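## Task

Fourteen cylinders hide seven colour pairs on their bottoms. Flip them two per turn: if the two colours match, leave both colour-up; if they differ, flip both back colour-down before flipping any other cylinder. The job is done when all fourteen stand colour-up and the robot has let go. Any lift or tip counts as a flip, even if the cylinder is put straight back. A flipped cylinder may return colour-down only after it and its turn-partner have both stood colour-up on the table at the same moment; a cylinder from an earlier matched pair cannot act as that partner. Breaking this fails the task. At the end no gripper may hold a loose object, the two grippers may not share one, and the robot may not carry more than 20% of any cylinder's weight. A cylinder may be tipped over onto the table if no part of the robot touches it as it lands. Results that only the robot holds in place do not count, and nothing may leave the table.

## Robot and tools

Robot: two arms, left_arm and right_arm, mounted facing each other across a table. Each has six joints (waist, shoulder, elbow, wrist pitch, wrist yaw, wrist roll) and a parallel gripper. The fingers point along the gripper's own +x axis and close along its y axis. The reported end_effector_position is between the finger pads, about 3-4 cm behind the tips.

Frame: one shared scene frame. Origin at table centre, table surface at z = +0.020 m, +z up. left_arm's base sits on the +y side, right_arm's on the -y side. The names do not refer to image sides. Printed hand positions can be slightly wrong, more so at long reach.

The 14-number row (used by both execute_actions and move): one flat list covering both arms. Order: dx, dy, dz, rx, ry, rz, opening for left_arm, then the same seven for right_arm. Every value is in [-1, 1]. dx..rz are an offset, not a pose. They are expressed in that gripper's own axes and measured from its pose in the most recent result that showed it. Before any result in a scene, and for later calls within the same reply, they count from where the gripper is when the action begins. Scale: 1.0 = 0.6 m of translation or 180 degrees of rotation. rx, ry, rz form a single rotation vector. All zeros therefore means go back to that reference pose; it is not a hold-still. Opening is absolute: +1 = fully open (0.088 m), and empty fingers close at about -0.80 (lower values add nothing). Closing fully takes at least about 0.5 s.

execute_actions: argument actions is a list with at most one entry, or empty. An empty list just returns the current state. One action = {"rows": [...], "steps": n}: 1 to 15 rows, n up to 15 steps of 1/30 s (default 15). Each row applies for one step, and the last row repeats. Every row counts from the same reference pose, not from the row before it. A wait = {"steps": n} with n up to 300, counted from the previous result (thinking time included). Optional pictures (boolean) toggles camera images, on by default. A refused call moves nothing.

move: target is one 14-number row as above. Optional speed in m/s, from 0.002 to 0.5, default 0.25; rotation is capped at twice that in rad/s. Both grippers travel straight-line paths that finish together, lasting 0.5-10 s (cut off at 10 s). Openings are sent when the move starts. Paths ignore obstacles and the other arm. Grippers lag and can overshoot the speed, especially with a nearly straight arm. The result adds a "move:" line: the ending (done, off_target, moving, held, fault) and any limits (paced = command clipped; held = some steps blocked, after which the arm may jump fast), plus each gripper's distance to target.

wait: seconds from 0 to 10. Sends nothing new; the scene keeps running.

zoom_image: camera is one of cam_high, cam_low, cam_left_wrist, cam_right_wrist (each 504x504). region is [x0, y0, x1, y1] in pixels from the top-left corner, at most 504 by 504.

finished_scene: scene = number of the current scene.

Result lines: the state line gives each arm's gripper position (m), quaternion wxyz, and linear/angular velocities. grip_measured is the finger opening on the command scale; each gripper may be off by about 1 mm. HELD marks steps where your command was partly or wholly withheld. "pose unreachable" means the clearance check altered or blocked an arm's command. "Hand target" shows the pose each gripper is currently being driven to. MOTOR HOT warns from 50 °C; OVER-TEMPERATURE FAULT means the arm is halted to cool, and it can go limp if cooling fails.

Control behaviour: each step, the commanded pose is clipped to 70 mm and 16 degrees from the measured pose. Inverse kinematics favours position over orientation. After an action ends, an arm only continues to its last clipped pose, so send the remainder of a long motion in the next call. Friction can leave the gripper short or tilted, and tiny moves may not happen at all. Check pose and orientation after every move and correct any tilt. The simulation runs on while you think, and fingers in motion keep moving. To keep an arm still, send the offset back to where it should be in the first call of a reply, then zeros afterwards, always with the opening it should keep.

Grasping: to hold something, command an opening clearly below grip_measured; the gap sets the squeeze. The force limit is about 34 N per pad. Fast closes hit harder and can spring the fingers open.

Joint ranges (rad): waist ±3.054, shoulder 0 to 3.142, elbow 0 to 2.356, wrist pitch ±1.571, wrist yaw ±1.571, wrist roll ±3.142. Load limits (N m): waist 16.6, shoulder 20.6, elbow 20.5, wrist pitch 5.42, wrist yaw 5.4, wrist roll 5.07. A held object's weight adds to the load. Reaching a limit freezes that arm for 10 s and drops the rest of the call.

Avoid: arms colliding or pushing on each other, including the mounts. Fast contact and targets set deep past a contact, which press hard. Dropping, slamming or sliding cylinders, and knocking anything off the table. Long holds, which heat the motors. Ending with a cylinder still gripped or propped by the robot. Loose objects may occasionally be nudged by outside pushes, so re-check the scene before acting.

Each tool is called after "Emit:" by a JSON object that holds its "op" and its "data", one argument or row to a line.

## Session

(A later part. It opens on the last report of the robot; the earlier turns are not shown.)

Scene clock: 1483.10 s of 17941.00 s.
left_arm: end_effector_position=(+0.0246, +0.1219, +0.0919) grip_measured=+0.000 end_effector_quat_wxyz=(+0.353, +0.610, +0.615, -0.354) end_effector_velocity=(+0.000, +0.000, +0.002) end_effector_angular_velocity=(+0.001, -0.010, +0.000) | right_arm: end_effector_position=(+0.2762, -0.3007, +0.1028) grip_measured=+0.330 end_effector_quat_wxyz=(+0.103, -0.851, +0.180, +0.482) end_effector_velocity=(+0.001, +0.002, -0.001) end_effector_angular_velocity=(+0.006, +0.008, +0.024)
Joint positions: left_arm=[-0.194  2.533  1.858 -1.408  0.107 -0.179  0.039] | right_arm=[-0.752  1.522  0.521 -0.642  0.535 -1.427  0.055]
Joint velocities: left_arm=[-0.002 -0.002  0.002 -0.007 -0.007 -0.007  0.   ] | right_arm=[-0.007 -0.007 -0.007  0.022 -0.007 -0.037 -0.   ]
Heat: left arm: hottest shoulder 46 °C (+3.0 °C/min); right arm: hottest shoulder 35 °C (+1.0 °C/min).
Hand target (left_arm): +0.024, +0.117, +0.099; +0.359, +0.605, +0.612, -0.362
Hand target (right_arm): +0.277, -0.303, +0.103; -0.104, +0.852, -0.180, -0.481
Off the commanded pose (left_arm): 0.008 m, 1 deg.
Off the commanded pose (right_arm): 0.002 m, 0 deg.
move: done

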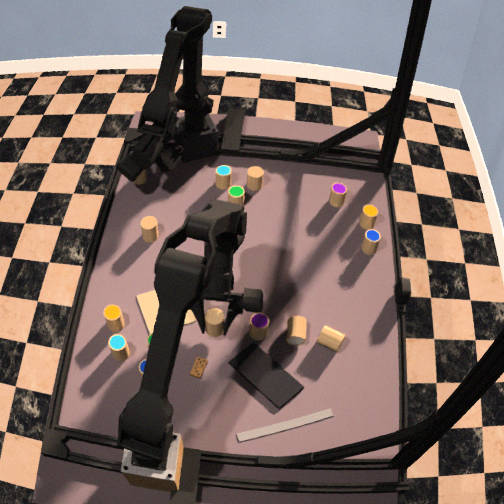

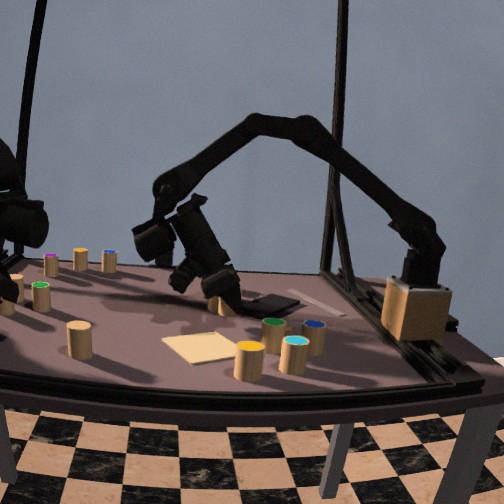

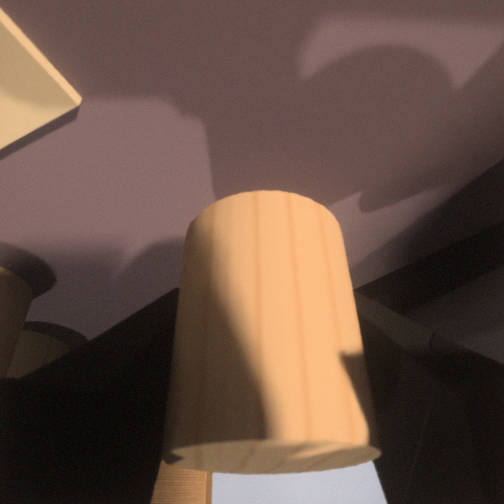

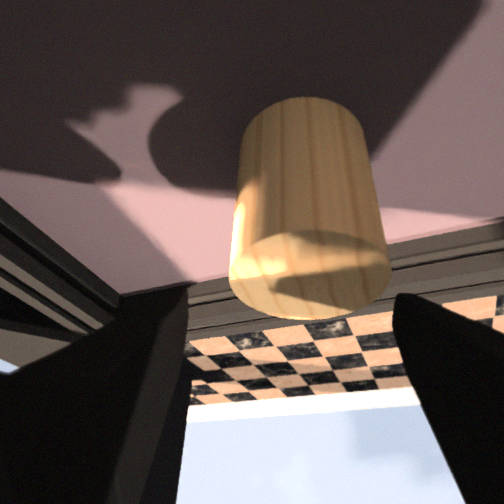

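Emit:
{"op": "move", "data": {
  "target": [0.023,0,0.007,0,-0.5,0,-0.3,0.062,-0.006,0.034,0,0,0,0.35],
  "speed": 0.35
}}

Emit:
{"op": "move", "data": {
  "target": [0.03,0,-0.052,0,0,0,-0.3,0,0,0,0,0,0,0.35],
  "speed": 0.05
}}

Scene clock: 1492.37 s of 17941.00 s.
left_arm: end_effector_position=(+0.0238, +0.1233, +0.0793) grip_measured=+0.000 end_effector_quat_wxyz=(+0.683, +0.177, +0.188, -0.683) end_effector_velocity=(+0.000, -0.000, +0.001) end_effector_angular_velocity=(-0.013, -0.005, +0.000) | right_arm: end_effector_position=(+0.2800, -0.2942, +0.0627) grip_measured=+0.350 end_effector_quat_wxyz=(+0.109, -0.851, +0.176, +0.482) end_effector_velocity=(-0.003, -0.002, -0.002) end_effector_angular_velocity=(-0.004, +0.025, +0.003)
Joint positions: left_arm=[-0.378  2.251  0.4    1.296 -0.33  -0.215  0.039] | right_arm=[-0.762  1.708  0.473 -0.387  0.535 -1.44   0.056]
Joint velocities: left_arm=[-0.002  0.007 -0.002  0.022 -0.007  0.007 -0.   ] | right_arm=[-0.002 -0.002 -0.002 -0.007 -0.022 -0.007 -0.   ]
Heat: left arm: hottest shoulder 48 °C (+4.1 °C/min); right arm: hottest shoulder 34 °C (+0.0 °C/min).
Hand target (left_arm): +0.024, +0.125, +0.078; +0.683, +0.180, +0.187, -0.683
Hand target (right_arm): +0.279, -0.298, +0.060; -0.103, +0.851, -0.180, -0.482
Off the commanded pose (left_arm): 0.002 m, 1 deg.
Off the commanded pose (right_arm): 0.004 m, 1 deg.
move: done

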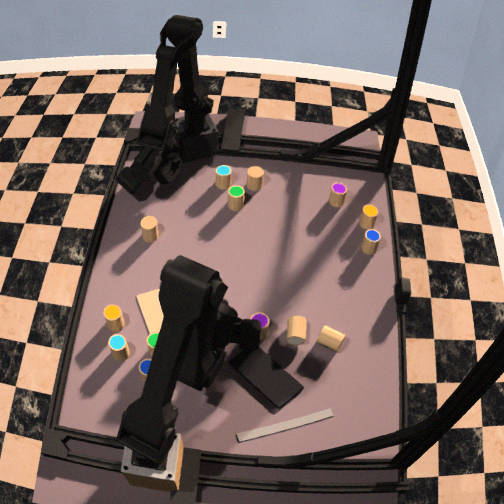

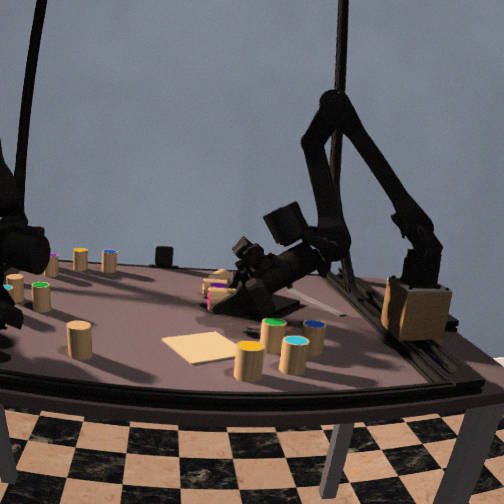

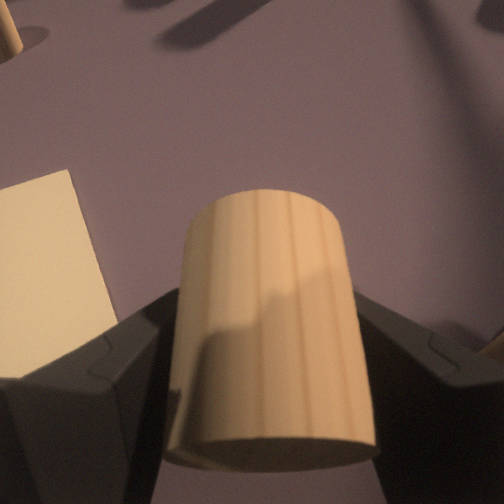

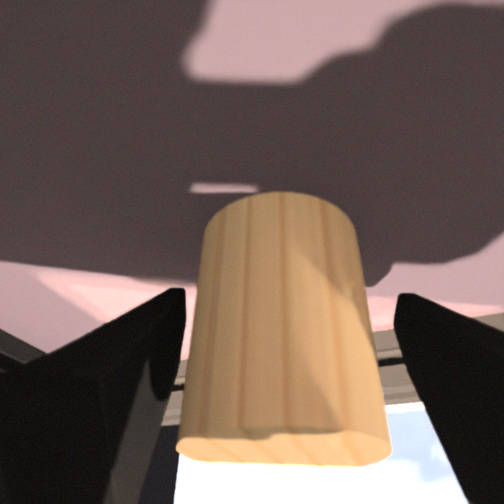

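Scene clock: 1493.37 s of 17941.00 s.
left_arm: end_effector_position=(+0.0241, +0.1231, +0.0489) grip_measured=+0.000 end_effector_quat_wxyz=(+0.686, +0.172, +0.183, -0.683) end_effector_velocity=(+0.001, +0.002, -0.002) end_effector_angular_velocity=(+0.010, +0.011, +0.015) | right_arm: end_effector_position=(+0.2800, -0.2942, +0.0627) grip_measured=+0.350 end_effector_quat_wxyz=(+0.109, -0.851, +0.176, +0.482) end_effector_velocity=(-0.001, -0.002, -0.000) end_effector_angular_velocity=(-0.008, +0.011, +0.003)
Joint positions: left_arm=[-0.381  2.453  0.447  1.464 -0.338 -0.214  0.039] | right_arm=[-0.762  1.708  0.473 -0.387  0.535 -1.44   0.056]
Joint velocities: left_arm=[-0.002  0.002 -0.002 -0.007 -0.007 -0.022 -0.   ] | right_arm=[-0.002 -0.002 -0.002 -0.007 -0.007 -0.007 -0.001]
Heat: left arm: hottest shoulder 48 °C (+4.1 °C/min); right arm: hottest shoulder 34 °C (-1.0 °C/min).
Hand target (left_arm): +0.024, +0.124, +0.043; +0.683, +0.177, +0.188, -0.683
Hand target (right_arm): +0.280, -0.294, +0.063; -0.109, +0.851, -0.176, -0.482
Off the commanded pose (left_arm): 0.006 m, 1 deg.
Off the commanded pose (right_arm): 0.000 m, 0 deg.
move: done

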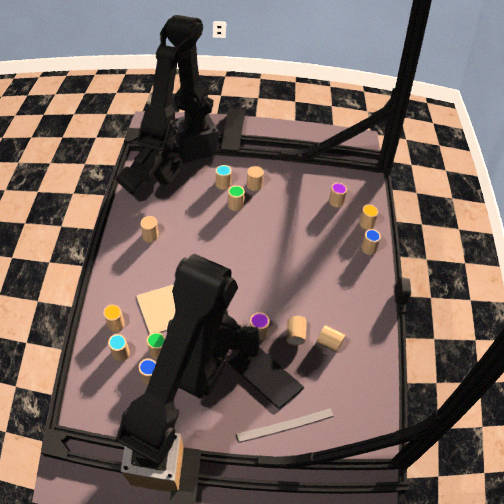

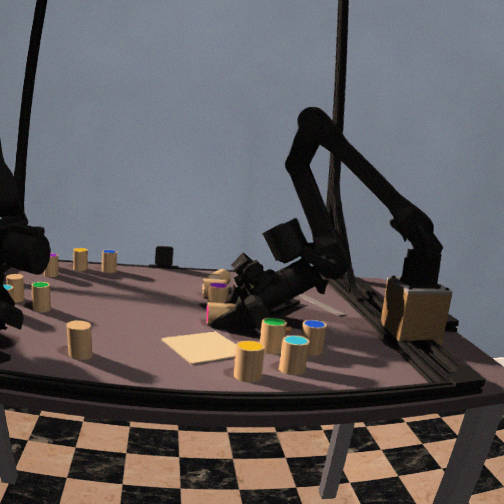

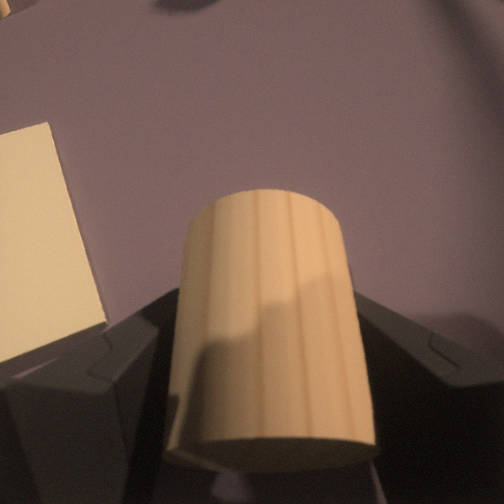

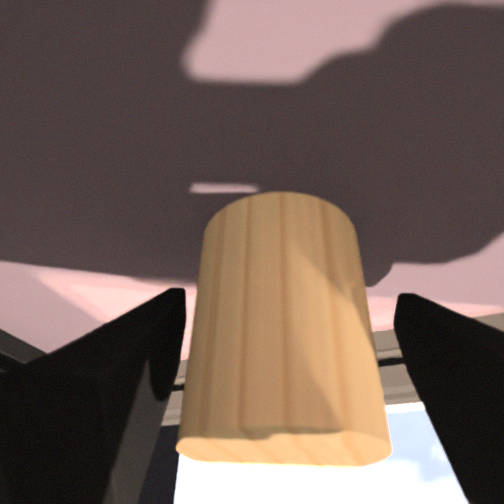

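Emit:
{"op": "execute_actions", "data": {
  "actions": [
    {"rows":[[0,0,0,0,0,0,0.4,0,0.006,0,0,0,0,0.35],[0,0,0,0,0,0,0.4,0,0.006,0,0,0,0,0.3],[0,0,0,0,0,0,0.4,0,0.006,0,0,0,0,0.3],[0,0,0,0,0,0,0.4,0,0.006,0,0,0,0,0.2],[0,0,0,0,0,0,0.4,0,0.006,0,0,0,0,0.2],[0,0,0,0,0,0,0.4,0,0.006,0,0,0,0,0.1],[0,0,0,0,0,0,0.4,0,0.006,0,0,0,0,0.1],[0,0,0,0,0,0,0.4,0,0.006,0,0,0,0,0],[0,0,0,0,0,0,0.4,0,0.006,0,0,0,0,0],[0,0,0,0,0,0,0.4,0,0.006,0,0,0,0,-0.1],[0,0,0,0,0,0,0.4,0,0.006,0,0,0,0,-0.1],[0,0,0,0,0,0,0.4,0,0.006,0,0,0,0,-0.3]],"steps":15}
  ],
  "pictures": false
}}

Emit:
{"op": "move", "data": {
  "target": [0.009,0,0.044,0,0.503,0,0.4,-0.155,-0.02,-0.032,0,0,0,-0.3],
  "speed": 0.35
}}

Emit:
{"op": "move", "data": {
  "target": [0,0,0,0,0,0,0.4,-0.255,0.135,0.40,-0.115,0,-0.067,-0.3],
  "speed": 0.3
}}

Scene clock: 1505.63 s of 17941.00 s.
left_arm: end_effector_position=(+0.0221, +0.1232, +0.0492) grip_measured=+0.396 end_effector_quat_wxyz=(+0.683, +0.172, +0.182, -0.686) end_effector_velocity=(+0.000, -0.000, +0.000) end_effector_angular_velocity=(+0.001, +0.002, +0.007) | right_arm: end_effector_position=(+0.2792, -0.2970, +0.0618) grip_measured=-0.002 end_effector_quat_wxyz=(+0.106, -0.851, +0.178, +0.482) end_effector_velocity=(-0.001, +0.000, +0.000) end_effector_angular_velocity=(+0.003, +0.006, -0.004)
Joint positions: left_arm=[-0.385  2.455  0.447  1.469 -0.335 -0.211  0.058] | right_arm=[-0.762  1.709  0.466 -0.387  0.536 -1.439  0.039]
Joint velocities: left_arm=[-0.002 -0.002  0.002 -0.007 -0.007 -0.007  0.001] | right_arm=[ 0.002 -0.002  0.002 -0.007 -0.007  0.007 -0.   ]
Heat: left arm: hottest shoulder 45 °C (+1.0 °C/min); right arm: hottest shoulder 33 °C (-1.0 °C/min).
Hand target (left_arm): +0.024, +0.123, +0.049; +0.686, +0.172, +0.183, -0.683
Hand target (right_arm): +0.279, -0.298, +0.063; -0.109, +0.851, -0.176, -0.482
Off the commanded pose (left_arm): 0.002 m, 0 deg.
Off the commanded pose (right_arm): 0.001 m, 0 deg.
Steps of this call (steps 1 to 353: nothing new was sent; steps 354 to 368: all 15 steps of this action). Readings (end_effector_position):
354: left_arm (+0.0242, +0.1230, +0.0489) | right_arm (+0.2799, -0.2946, +0.0626)
355: left_arm (+0.0240, +0.1229, +0.0491) | right_arm (+0.2798, -0.2949, +0.0625)
357: left_arm (+0.0229, +0.1229, +0.0492) | right_arm (+0.2795, -0.2958, +0.0622)
361: left_arm (+0.0221, +0.1231, +0.0492) | right_arm (+0.2792, -0.2968, +0.0618)
368: the state above

Scene clock: 1508.60 s of 17941.00 s.
left_arm: end_effector_position=(+0.0227, +0.1070, +0.0710) grip_measured=+0.400 end_effector_quat_wxyz=(+0.355, +0.609, +0.612, -0.359) end_effector_velocity=(-0.000, -0.003, +0.009) end_effector_angular_velocity=(+0.001, -0.018, +0.013) | right_arm: end_effector_position=(+0.2546, -0.2782, +0.1472) grip_measured=-0.002 end_effector_quat_wxyz=(+0.097, -0.852, +0.184, +0.481) end_effector_velocity=(-0.002, -0.003, +0.001) end_effector_angular_velocity=(-0.019, +0.011, +0.007)
Joint positions: left_arm=[-0.192  2.623  1.949 -1.398  0.105 -0.173  0.059] | right_arm=[-0.616  1.491  0.709 -0.955  0.521 -1.269  0.039]
Joint velocities: left_arm=[-0.002 -0.002  0.032 -0.037 -0.007 -0.022 -0.   ] | right_arm=[ 0.002 -0.002  0.002 -0.022 -0.007 -0.007 -0.   ]
Heat: left arm: hottest shoulder 45 °C (+2.0 °C/min); right arm: hottest shoulder 33 °C (-1.0 °C/min).
Hand target (left_arm): +0.023, +0.106, +0.070; +0.354, +0.608, +0.613, -0.359
Hand target (right_arm): +0.254, -0.274, +0.151; -0.106, +0.851, -0.179, -0.483
Off the commanded pose (left_arm): 0.002 m, 1 deg.
Off the commanded pose (right_arm): 0.006 m, 1 deg.
move: done

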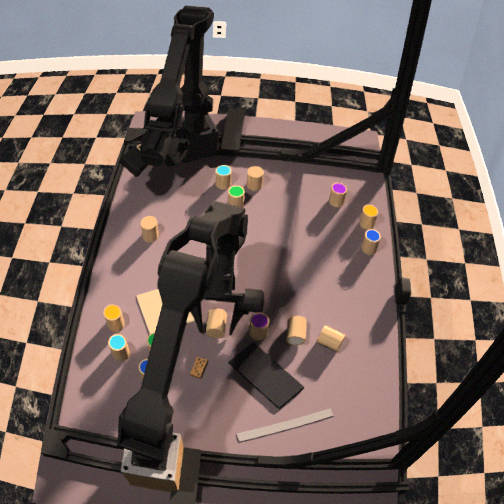

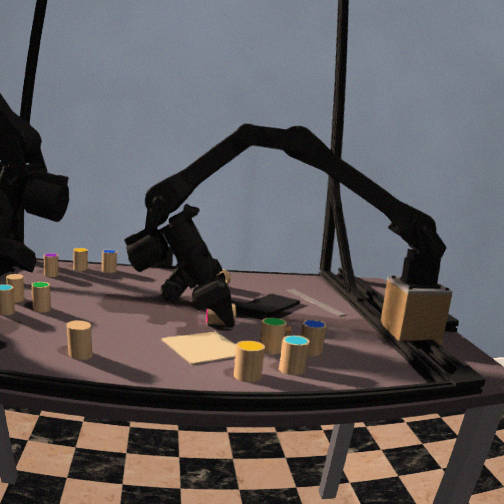

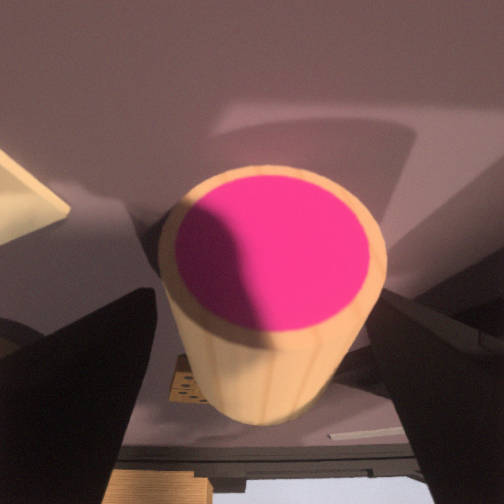

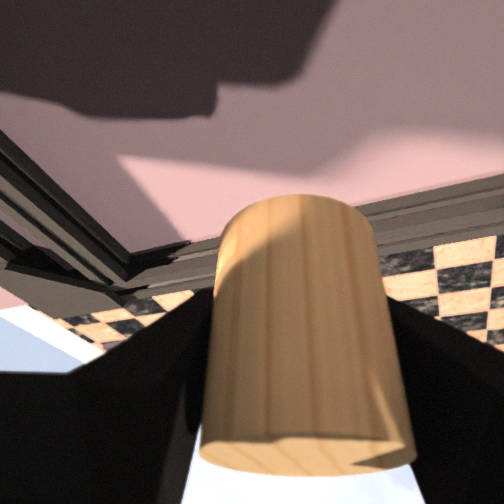

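Scene clock: 1510.10 s of 17941.00 s.
left_arm: end_effector_position=(+0.0227, +0.1069, +0.0711) grip_measured=+0.400 end_effector_quat_wxyz=(+0.355, +0.609, +0.612, -0.359) end_effector_velocity=(+0.001, +0.003, -0.001) end_effector_angular_velocity=(+0.011, -0.012, +0.000) | right_arm: end_effector_position=(-0.0368, -0.2404, +0.1547) grip_measured=-0.002 end_effector_quat_wxyz=(-0.011, -0.867, +0.007, +0.497) end_effector_velocity=(-0.000, -0.003, +0.001) end_effector_angular_velocity=(-0.030, -0.001, -0.006)
Joint positions: left_arm=[-0.192  2.623  1.949 -1.398  0.105 -0.173  0.059] | right_arm=[ 0.445  2.023  1.369 -1.361  0.3   -0.608  0.039]
Joint velocities: left_arm=[-0.002  0.002 -0.002 -0.007 -0.007 -0.007 -0.   ] | right_arm=[-0.002  0.007  0.012 -0.022 -0.022 -0.007 -0.   ]
Heat: left arm: hottest shoulder 45 °C (+2.0 °C/min); right arm: hottest shoulder 33 °C (-1.0 °C/min).
Hand target (left_arm): +0.023, +0.107, +0.071; +0.355, +0.609, +0.612, -0.359
Hand target (right_arm): -0.039, -0.239, +0.154; +0.012, +0.868, -0.008, -0.497
Off the commanded pose (left_arm): 0.000 m, 0 deg.
Off the commanded pose (right_arm): 0.004 m, 1 deg.
move: done

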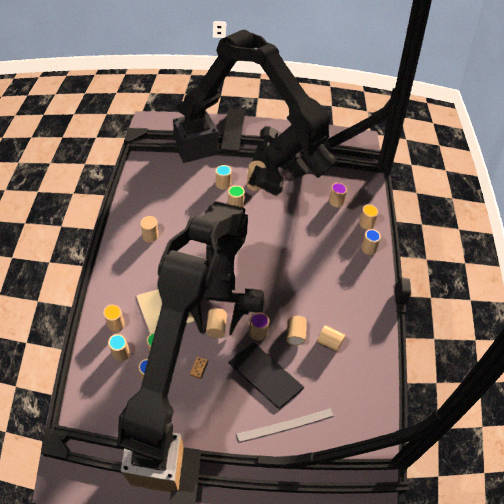

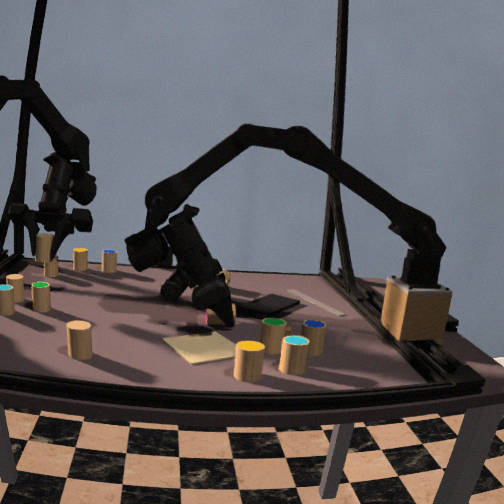

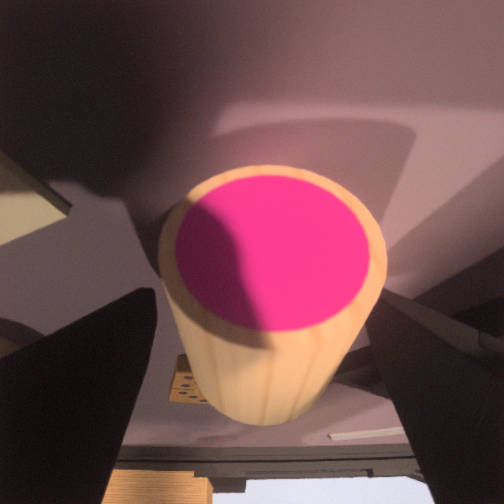

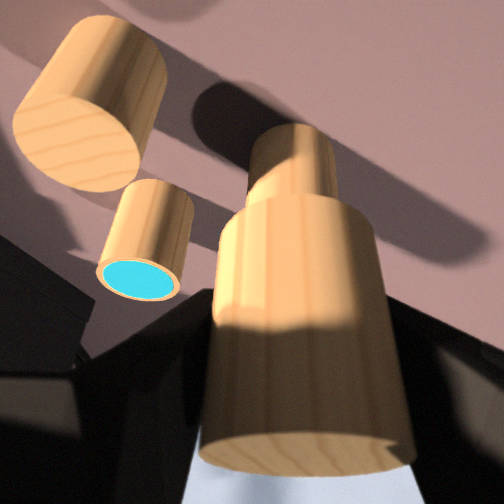

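Emit:
{"op": "execute_actions", "data": {
  "actions": [
    {"rows":[[0,0,0,0,0,0,0.3,0,0,0,0,0,0,-0.3],[0,0,0,0,0,0,0.3,0,0,0,0,0,0,-0.3],[0,0,0,0,0,0,0.2,0,0,0,0,0,0,-0.3],[0,0,0,0,0,0,0.2,0,0,0,0,0,0,-0.3],[0,0,0,0,0,0,0.1,0,0,0,0,0,0,-0.3],[0,0,0,0,0,0,0.1,0,0,0,0,0,0,-0.3],[0,0,0,0,0,0,0,0,0,0,0,0,0,-0.3],[0,0,0,0,0,0,0,0,0,0,0,0,0,-0.3],[0,0,0,0,0,0,-0.1,0,0,0,0,0,0,-0.3],[0,0,0,0,0,0,-0.1,0,0,0,0,0,0,-0.3],[0,0,0,0,0,0,-0.3,0,0,0,0,0,0,-0.3]],"steps":14}
  ],
  "pictures": false
}}

Emit:
{"op": "move", "data": {
  "target": [-0.045,0,-0.026,0,0,0,-0.3,0,0,0,0,0,0,-0.3],
  "speed": 0.15
}}

Emit:
{"op": "move", "data": {
  "target": [-0.14,0.037,0.228,0,-0.503,0,-0.3,0.012,-0.067,0.196,0,-0.497,0,-0.3],
  "speed": 0.35
}}

Emit:
{"op": "move", "data": {
  "target": [0.03,0,-0.052,0,0,0,-0.3,0.034,0,-0.059,0,0,0,-0.3],
  "speed": 0.05
}}

Scene clock: 1533.30 s of 17941.00 s.
left_arm: end_effector_position=(+0.0228, +0.1072, +0.0708) grip_measured=+0.011 end_effector_quat_wxyz=(+0.355, +0.609, +0.612, -0.359) end_effector_velocity=(+0.000, +0.001, +0.000) end_effector_angular_velocity=(+0.006, -0.004, -0.012) | right_arm: end_effector_position=(-0.0373, -0.2402, +0.1542) grip_measured=-0.002 end_effector_quat_wxyz=(-0.012, -0.868, +0.007, +0.497) end_effector_velocity=(-0.001, +0.000, -0.001) end_effector_angular_velocity=(-0.004, +0.010, +0.001)
Joint positions: left_arm=[-0.192  2.624  1.949 -1.399  0.104 -0.173  0.04 ] | right_arm=[ 0.445  2.028  1.373 -1.362  0.299 -0.607  0.039]
Joint velocities: left_arm=[-0.002  0.002  0.002 -0.007 -0.007  0.007  0.   ] | right_arm=[-0.002 -0.002 -0.002  0.007 -0.007 -0.007 -0.   ]
Heat: left arm: hottest shoulder 49 °C (+5.1 °C/min); right arm: hottest shoulder 34 °C (-2.0 °C/min).
Hand target (left_arm): +0.023, +0.107, +0.071; +0.355, +0.608, +0.612, -0.360
Hand target (right_arm): -0.037, -0.240, +0.155; +0.011, +0.867, -0.007, -0.497
Off the commanded pose (left_arm): 0.000 m, 0 deg.
Off the commanded pose (right_arm): 0.001 m, 0 deg.
Steps of this call (steps 1 to 682: nothing new was sent; steps 683 to 696: all 14 steps of this action). Readings (end_effector_position):
683: left_arm (+0.0227, +0.1072, +0.0708) | right_arm (-0.0373, -0.2402, +0.1542)
684: left_arm (+0.0227, +0.1072, +0.0708) | right_arm (-0.0373, -0.2402, +0.1542)
686: left_arm (+0.0227, +0.1072, +0.0708) | right_arm (-0.0373, -0.2402, +0.1542)
690: left_arm (+0.0227, +0.1072, +0.0708) | right_arm (-0.0373, -0.2402, +0.1542)
696: the state above

Scene clock: 1534.33 s of 17941.00 s.
left_arm: end_effector_position=(+0.0237, +0.1114, +0.0954) grip_measured=+0.011 end_effector_quat_wxyz=(+0.350, +0.613, +0.615, -0.352) end_effector_velocity=(-0.002, +0.001, +0.002) end_effector_angular_velocity=(+0.004, +0.009, -0.005) | right_arm: end_effector_position=(-0.0373, -0.2402, +0.1542) grip_measured=-0.002 end_effector_quat_wxyz=(-0.012, -0.868, +0.007, +0.497) end_effector_velocity=(+0.005, -0.004, +0.001) end_effector_angular_velocity=(-0.026, -0.028, +0.025)
Joint positions: left_arm=[-0.192  2.58   1.959 -1.473  0.104 -0.173  0.04 ] | right_arm=[ 0.445  2.028  1.373 -1.362  0.299 -0.607  0.039]
Joint velocities: left_arm=[-0.002 -0.002  0.002 -0.007  0.007  0.007 -0.   ] | right_arm=[ 0.002  0.002 -0.007 -0.022  0.007 -0.022 -0.   ]
Heat: left arm: hottest shoulder 49 °C (+4.1 °C/min); right arm: hottest shoulder 34 °C (-2.0 °C/min).
Hand target (left_arm): +0.023, +0.108, +0.102; +0.355, +0.609, +0.612, -0.359
Hand target (right_arm): -0.037, -0.240, +0.154; +0.012, +0.868, -0.007, -0.497
Off the commanded pose (left_arm): 0.008 m, 1 deg.
Off the commanded pose (right_arm): 0.000 m, 0 deg.
move: done

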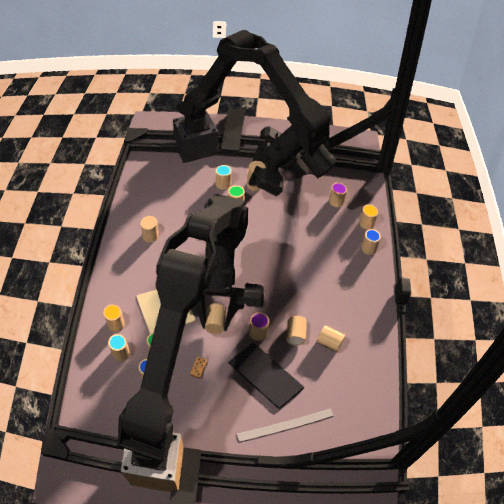

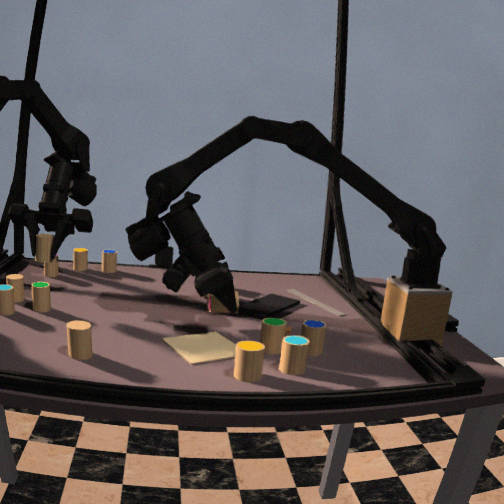

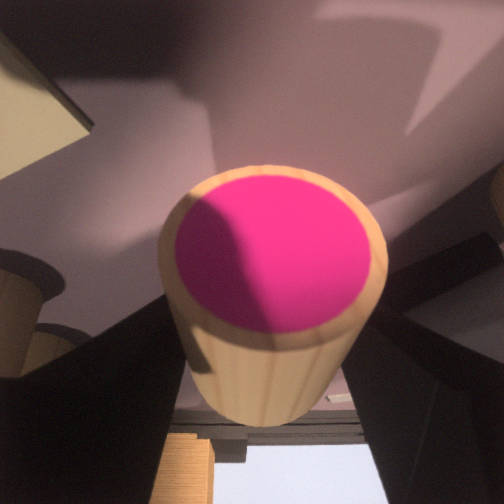

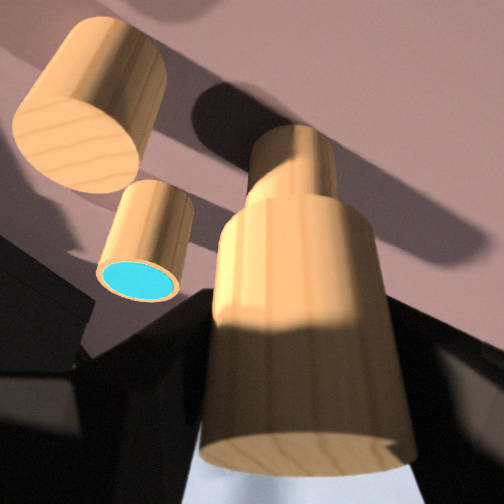

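Scene clock: 1537.17 s of 17941.00 s.
left_arm: end_effector_position=(+0.0434, -0.0512, +0.1023) grip_measured=+0.011 end_effector_quat_wxyz=(+0.681, +0.178, +0.184, -0.687) end_effector_velocity=(-0.000, +0.000, -0.001) end_effector_angular_velocity=(-0.003, +0.003, +0.008) | right_arm: end_effector_position=(-0.1365, -0.1992, +0.0928) grip_measured=-0.002 end_effector_quat_wxyz=(-0.006, -0.266, +0.005, +0.964) end_effector_velocity=(+0.002, -0.003, -0.003) end_effector_angular_velocity=(-0.011, -0.004, +0.006)
Joint positions: left_arm=[-0.163  2.348  1.089  0.736 -0.139 -0.091  0.04 ] | right_arm=[ 0.111  2.032  0.688  0.494 -0.821 -0.68   0.039]
Joint velocities: left_arm=[-0.002  0.002 -0.002  0.007 -0.007 -0.007  0.   ] | right_arm=[-0.002  0.002 -0.007 -0.007 -0.007 -0.007  0.   ]
Heat: left arm: hottest shoulder 49 °C (+4.0 °C/min); right arm: hottest shoulder 34 °C (-2.0 °C/min).
Hand target (left_arm): +0.045, -0.049, +0.098; +0.682, +0.181, +0.184, -0.684
Hand target (right_arm): -0.134, -0.202, +0.088; -0.008, -0.268, +0.013, +0.963
Off the commanded pose (left_arm): 0.005 m, 1 deg.
Off the commanded pose (right_arm): 0.006 m, 1 deg.
move: done

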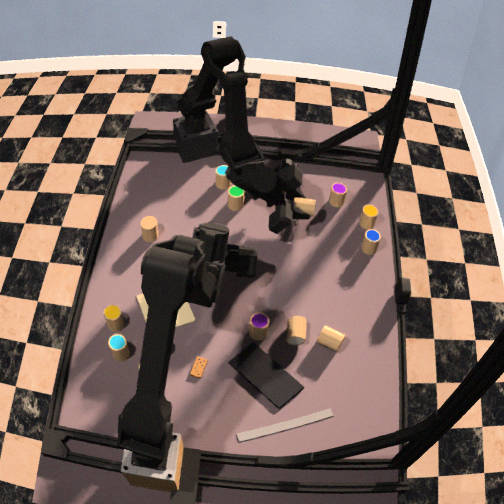

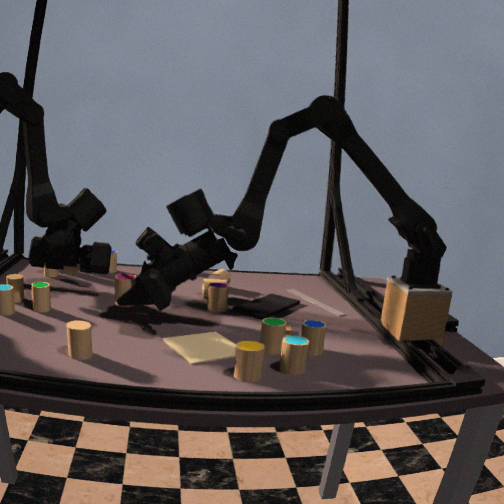

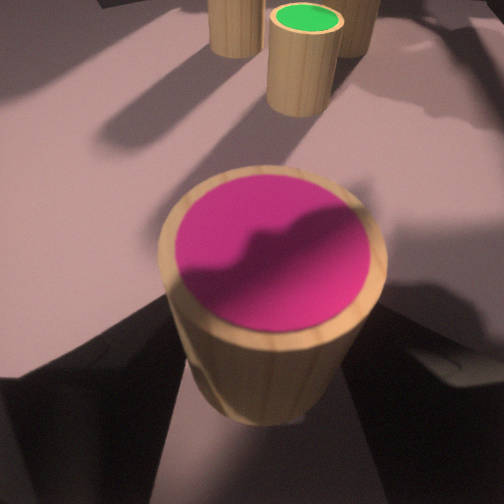

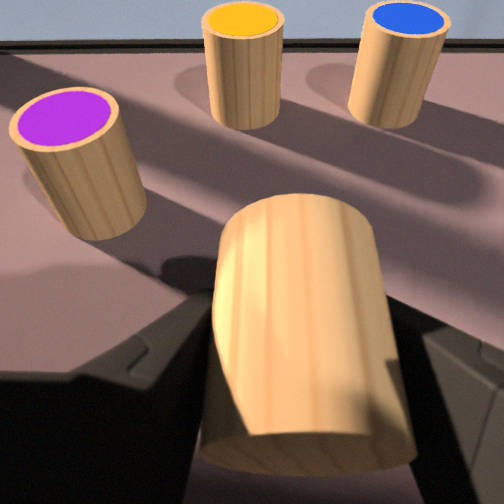

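Scene clock: 1538.27 s of 17941.00 s.
left_arm: end_effector_position=(+0.0438, -0.0484, +0.0659) grip_measured=+0.011 end_effector_quat_wxyz=(+0.680, +0.181, +0.186, -0.686) end_effector_velocity=(-0.000, -0.001, +0.001) end_effector_angular_velocity=(-0.008, +0.004, +0.008) | right_arm: end_effector_position=(-0.1361, -0.2000, +0.0559) grip_measured=-0.002 end_effector_quat_wxyz=(-0.007, -0.264, +0.003, +0.965) end_effector_velocity=(-0.001, -0.001, +0.001) end_effector_angular_velocity=(+0.012, +0.015, +0.023)
Joint positions: left_arm=[-0.163  2.463  1.103  0.829 -0.139 -0.091  0.04 ] | right_arm=[ 0.111  2.195  0.687  0.663 -0.824 -0.681  0.039]
Joint velocities: left_arm=[-0.002  0.002  0.002  0.007 -0.007 -0.007 -0.   ] | right_arm=[-0.002  0.007  0.002  0.007 -0.022 -0.022 -0.   ]
Heat: left arm: hottest shoulder 49 °C (+4.1 °C/min); right arm: hottest shoulder 34 °C (-2.0 °C/min).
Hand target (left_arm): +0.043, -0.051, +0.066; +0.681, +0.178, +0.183, -0.687
Hand target (right_arm): -0.136, -0.200, +0.052; -0.006, -0.266, +0.005, +0.964
Off the commanded pose (left_arm): 0.003 m, 0 deg.
Off the commanded pose (right_arm): 0.004 m, 0 deg.
move: done

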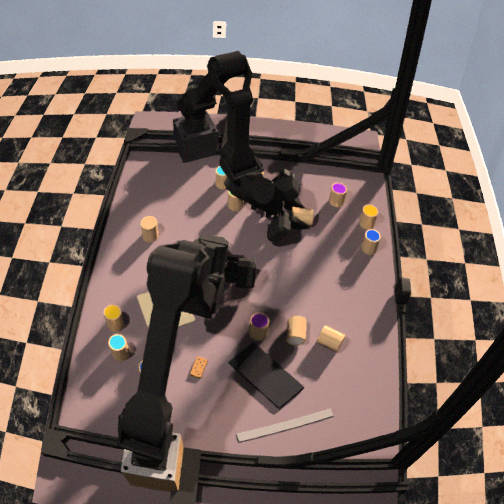

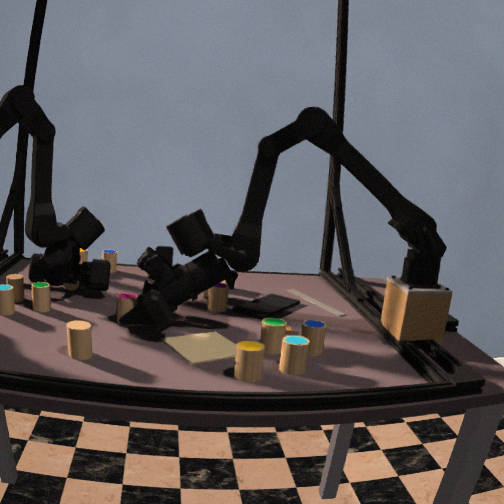

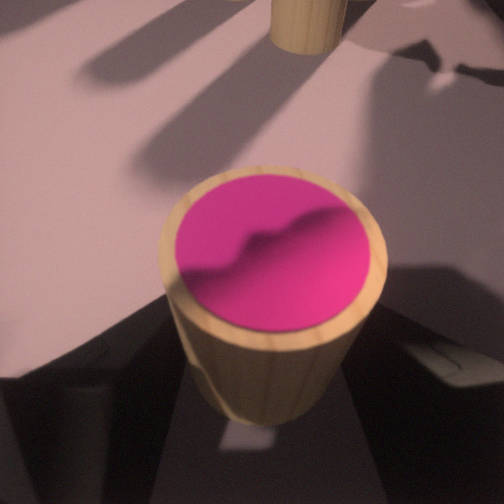

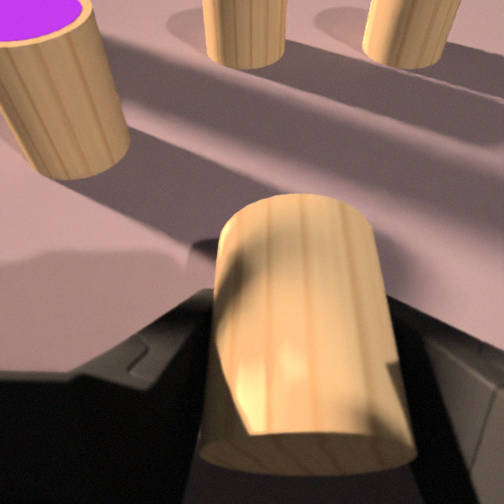

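Emit:
{"op": "move", "data": {
  "target": [0.01,0,-0.018,0,0,0,-0.3,0,0,0,0,0,0,0.4],
  "speed": 0.03
}}

Emit:
{"op": "move", "data": {
  "target": [0,0,0,0,0,0,0.4,0.023,0,0.043,0,0.5,0,0.4],
  "speed": 0.35
}}

Scene clock: 1544.77 s of 17941.00 s.
left_arm: end_effector_position=(+0.0436, -0.0499, +0.0625) grip_measured=+0.011 end_effector_quat_wxyz=(+0.681, +0.175, +0.181, -0.688) end_effector_velocity=(+0.002, -0.001, +0.001) end_effector_angular_velocity=(-0.009, -0.003, +0.020) | right_arm: end_effector_position=(-0.1362, -0.2000, +0.0557) grip_measured=+0.399 end_effector_quat_wxyz=(-0.007, -0.263, +0.003, +0.965) end_effector_velocity=(+0.000, -0.003, +0.001) end_effector_angular_velocity=(+0.004, +0.010, +0.023)
Joint positions: left_arm=[-0.163  2.486  1.108  0.864 -0.139 -0.091  0.04 ] | right_arm=[ 0.111  2.197  0.688  0.664 -0.824 -0.681  0.059]
Joint velocities: left_arm=[-0.002  0.002  0.002  0.007 -0.022 -0.007 -0.   ] | right_arm=[-0.002 -0.002 -0.002 -0.007 -0.022 -0.022  0.   ]
Heat: left arm: hottest shoulder 49 °C (+2.0 °C/min); right arm: hottest shoulder 34 °C (-1.0 °C/min).
Hand target (left_arm): +0.044, -0.048, +0.054; +0.680, +0.181, +0.186, -0.686
Hand target (right_arm): -0.136, -0.200, +0.056; -0.007, -0.263, +0.003, +0.965
Off the commanded pose (left_arm): 0.009 m, 1 deg.
Off the commanded pose (right_arm): 0.000 m, 0 deg.
move: off_target (left_arm)

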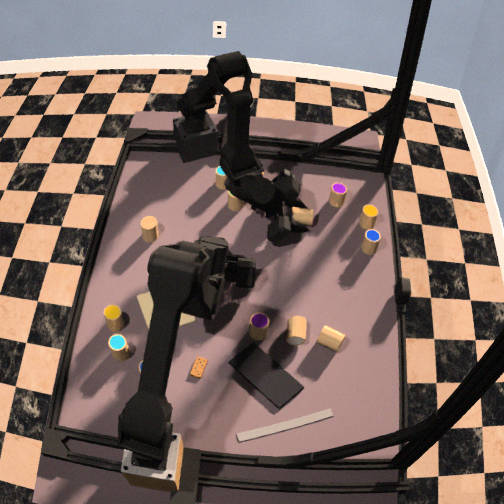

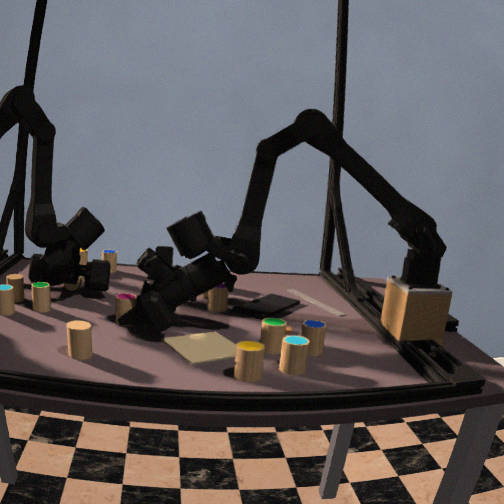

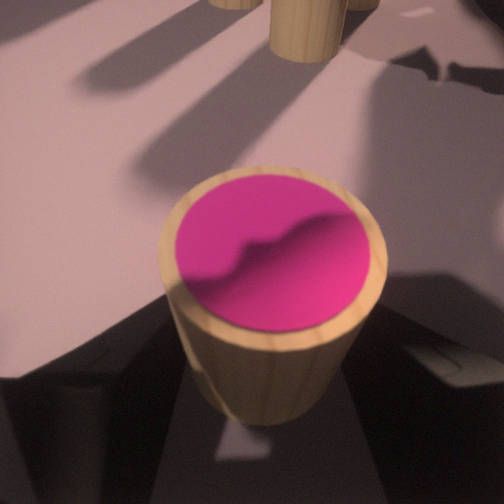

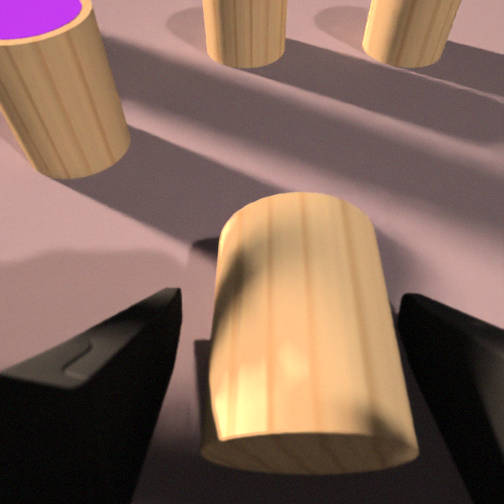

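Scene clock: 1547.63 s of 17941.00 s.
left_arm: end_effector_position=(+0.0436, -0.0498, +0.0623) grip_measured=+0.400 end_effector_quat_wxyz=(+0.681, +0.175, +0.181, -0.688) end_effector_velocity=(+0.000, +0.003, -0.004) end_effector_angular_velocity=(+0.021, +0.012, +0.015) | right_arm: end_effector_position=(-0.1618, -0.2011, +0.0738) grip_measured=+0.400 end_effector_quat_wxyz=(-0.003, -0.866, +0.001, +0.501) end_effector_velocity=(+0.004, -0.005, -0.000) end_effector_angular_velocity=(-0.026, -0.023, +0.006)
Joint positions: left_arm=[-0.163  2.486  1.108  0.863 -0.139 -0.09   0.059] | right_arm=[ 0.55   2.622  2.076 -1.481  0.265 -0.505  0.059]
Joint velocities: left_arm=[-0.002 -0.002 -0.002 -0.022 -0.007 -0.022  0.   ] | right_arm=[ 0.002  0.002 -0.007 -0.022 -0.007 -0.007 -0.   ]
Heat: left arm: hottest shoulder 49 °C (+2.0 °C/min); right arm: hottest shoulder 34 °C (-1.0 °C/min).
Hand target (left_arm): +0.044, -0.050, +0.062; +0.681, +0.175, +0.181, -0.688
Hand target (right_arm): -0.162, -0.201, +0.069; +0.004, +0.868, -0.001, -0.497
Off the commanded pose (left_arm): 0.000 m, 0 deg.
Off the commanded pose (right_arm): 0.003 m, 1 deg.
move: done

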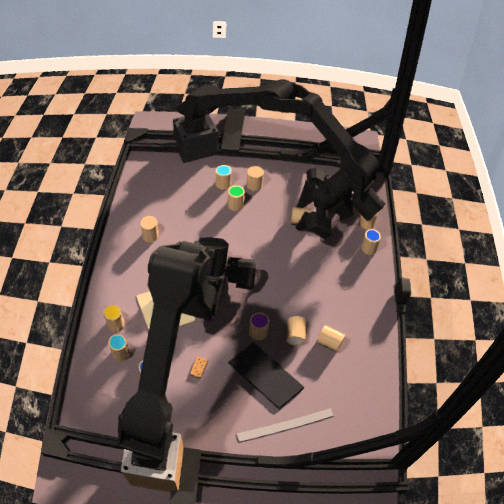

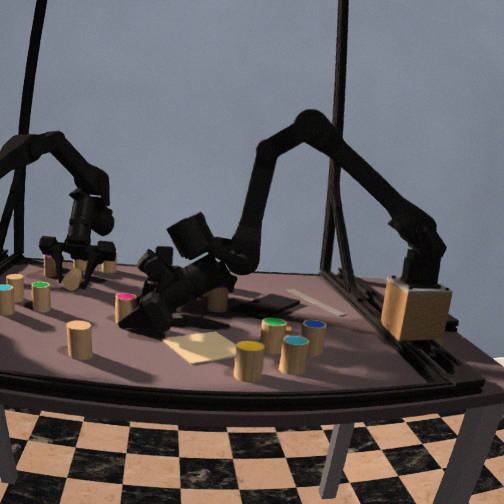

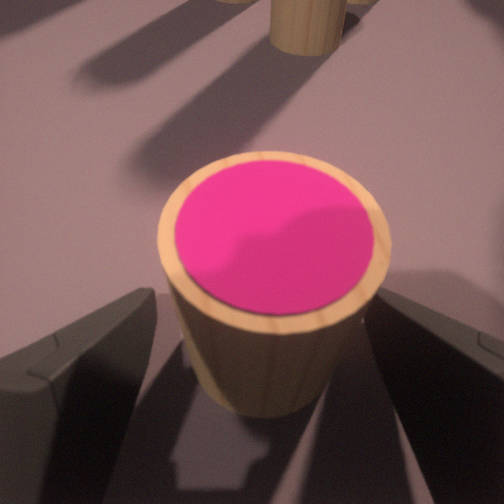

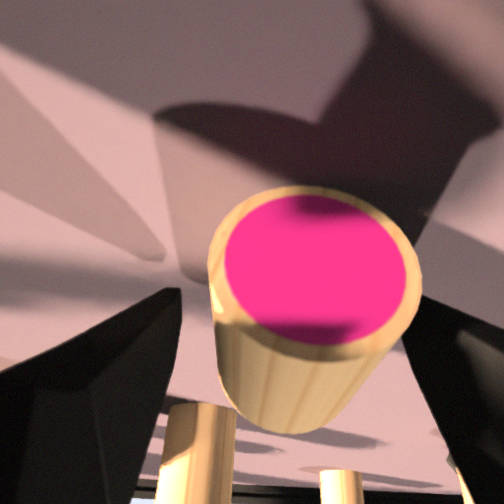

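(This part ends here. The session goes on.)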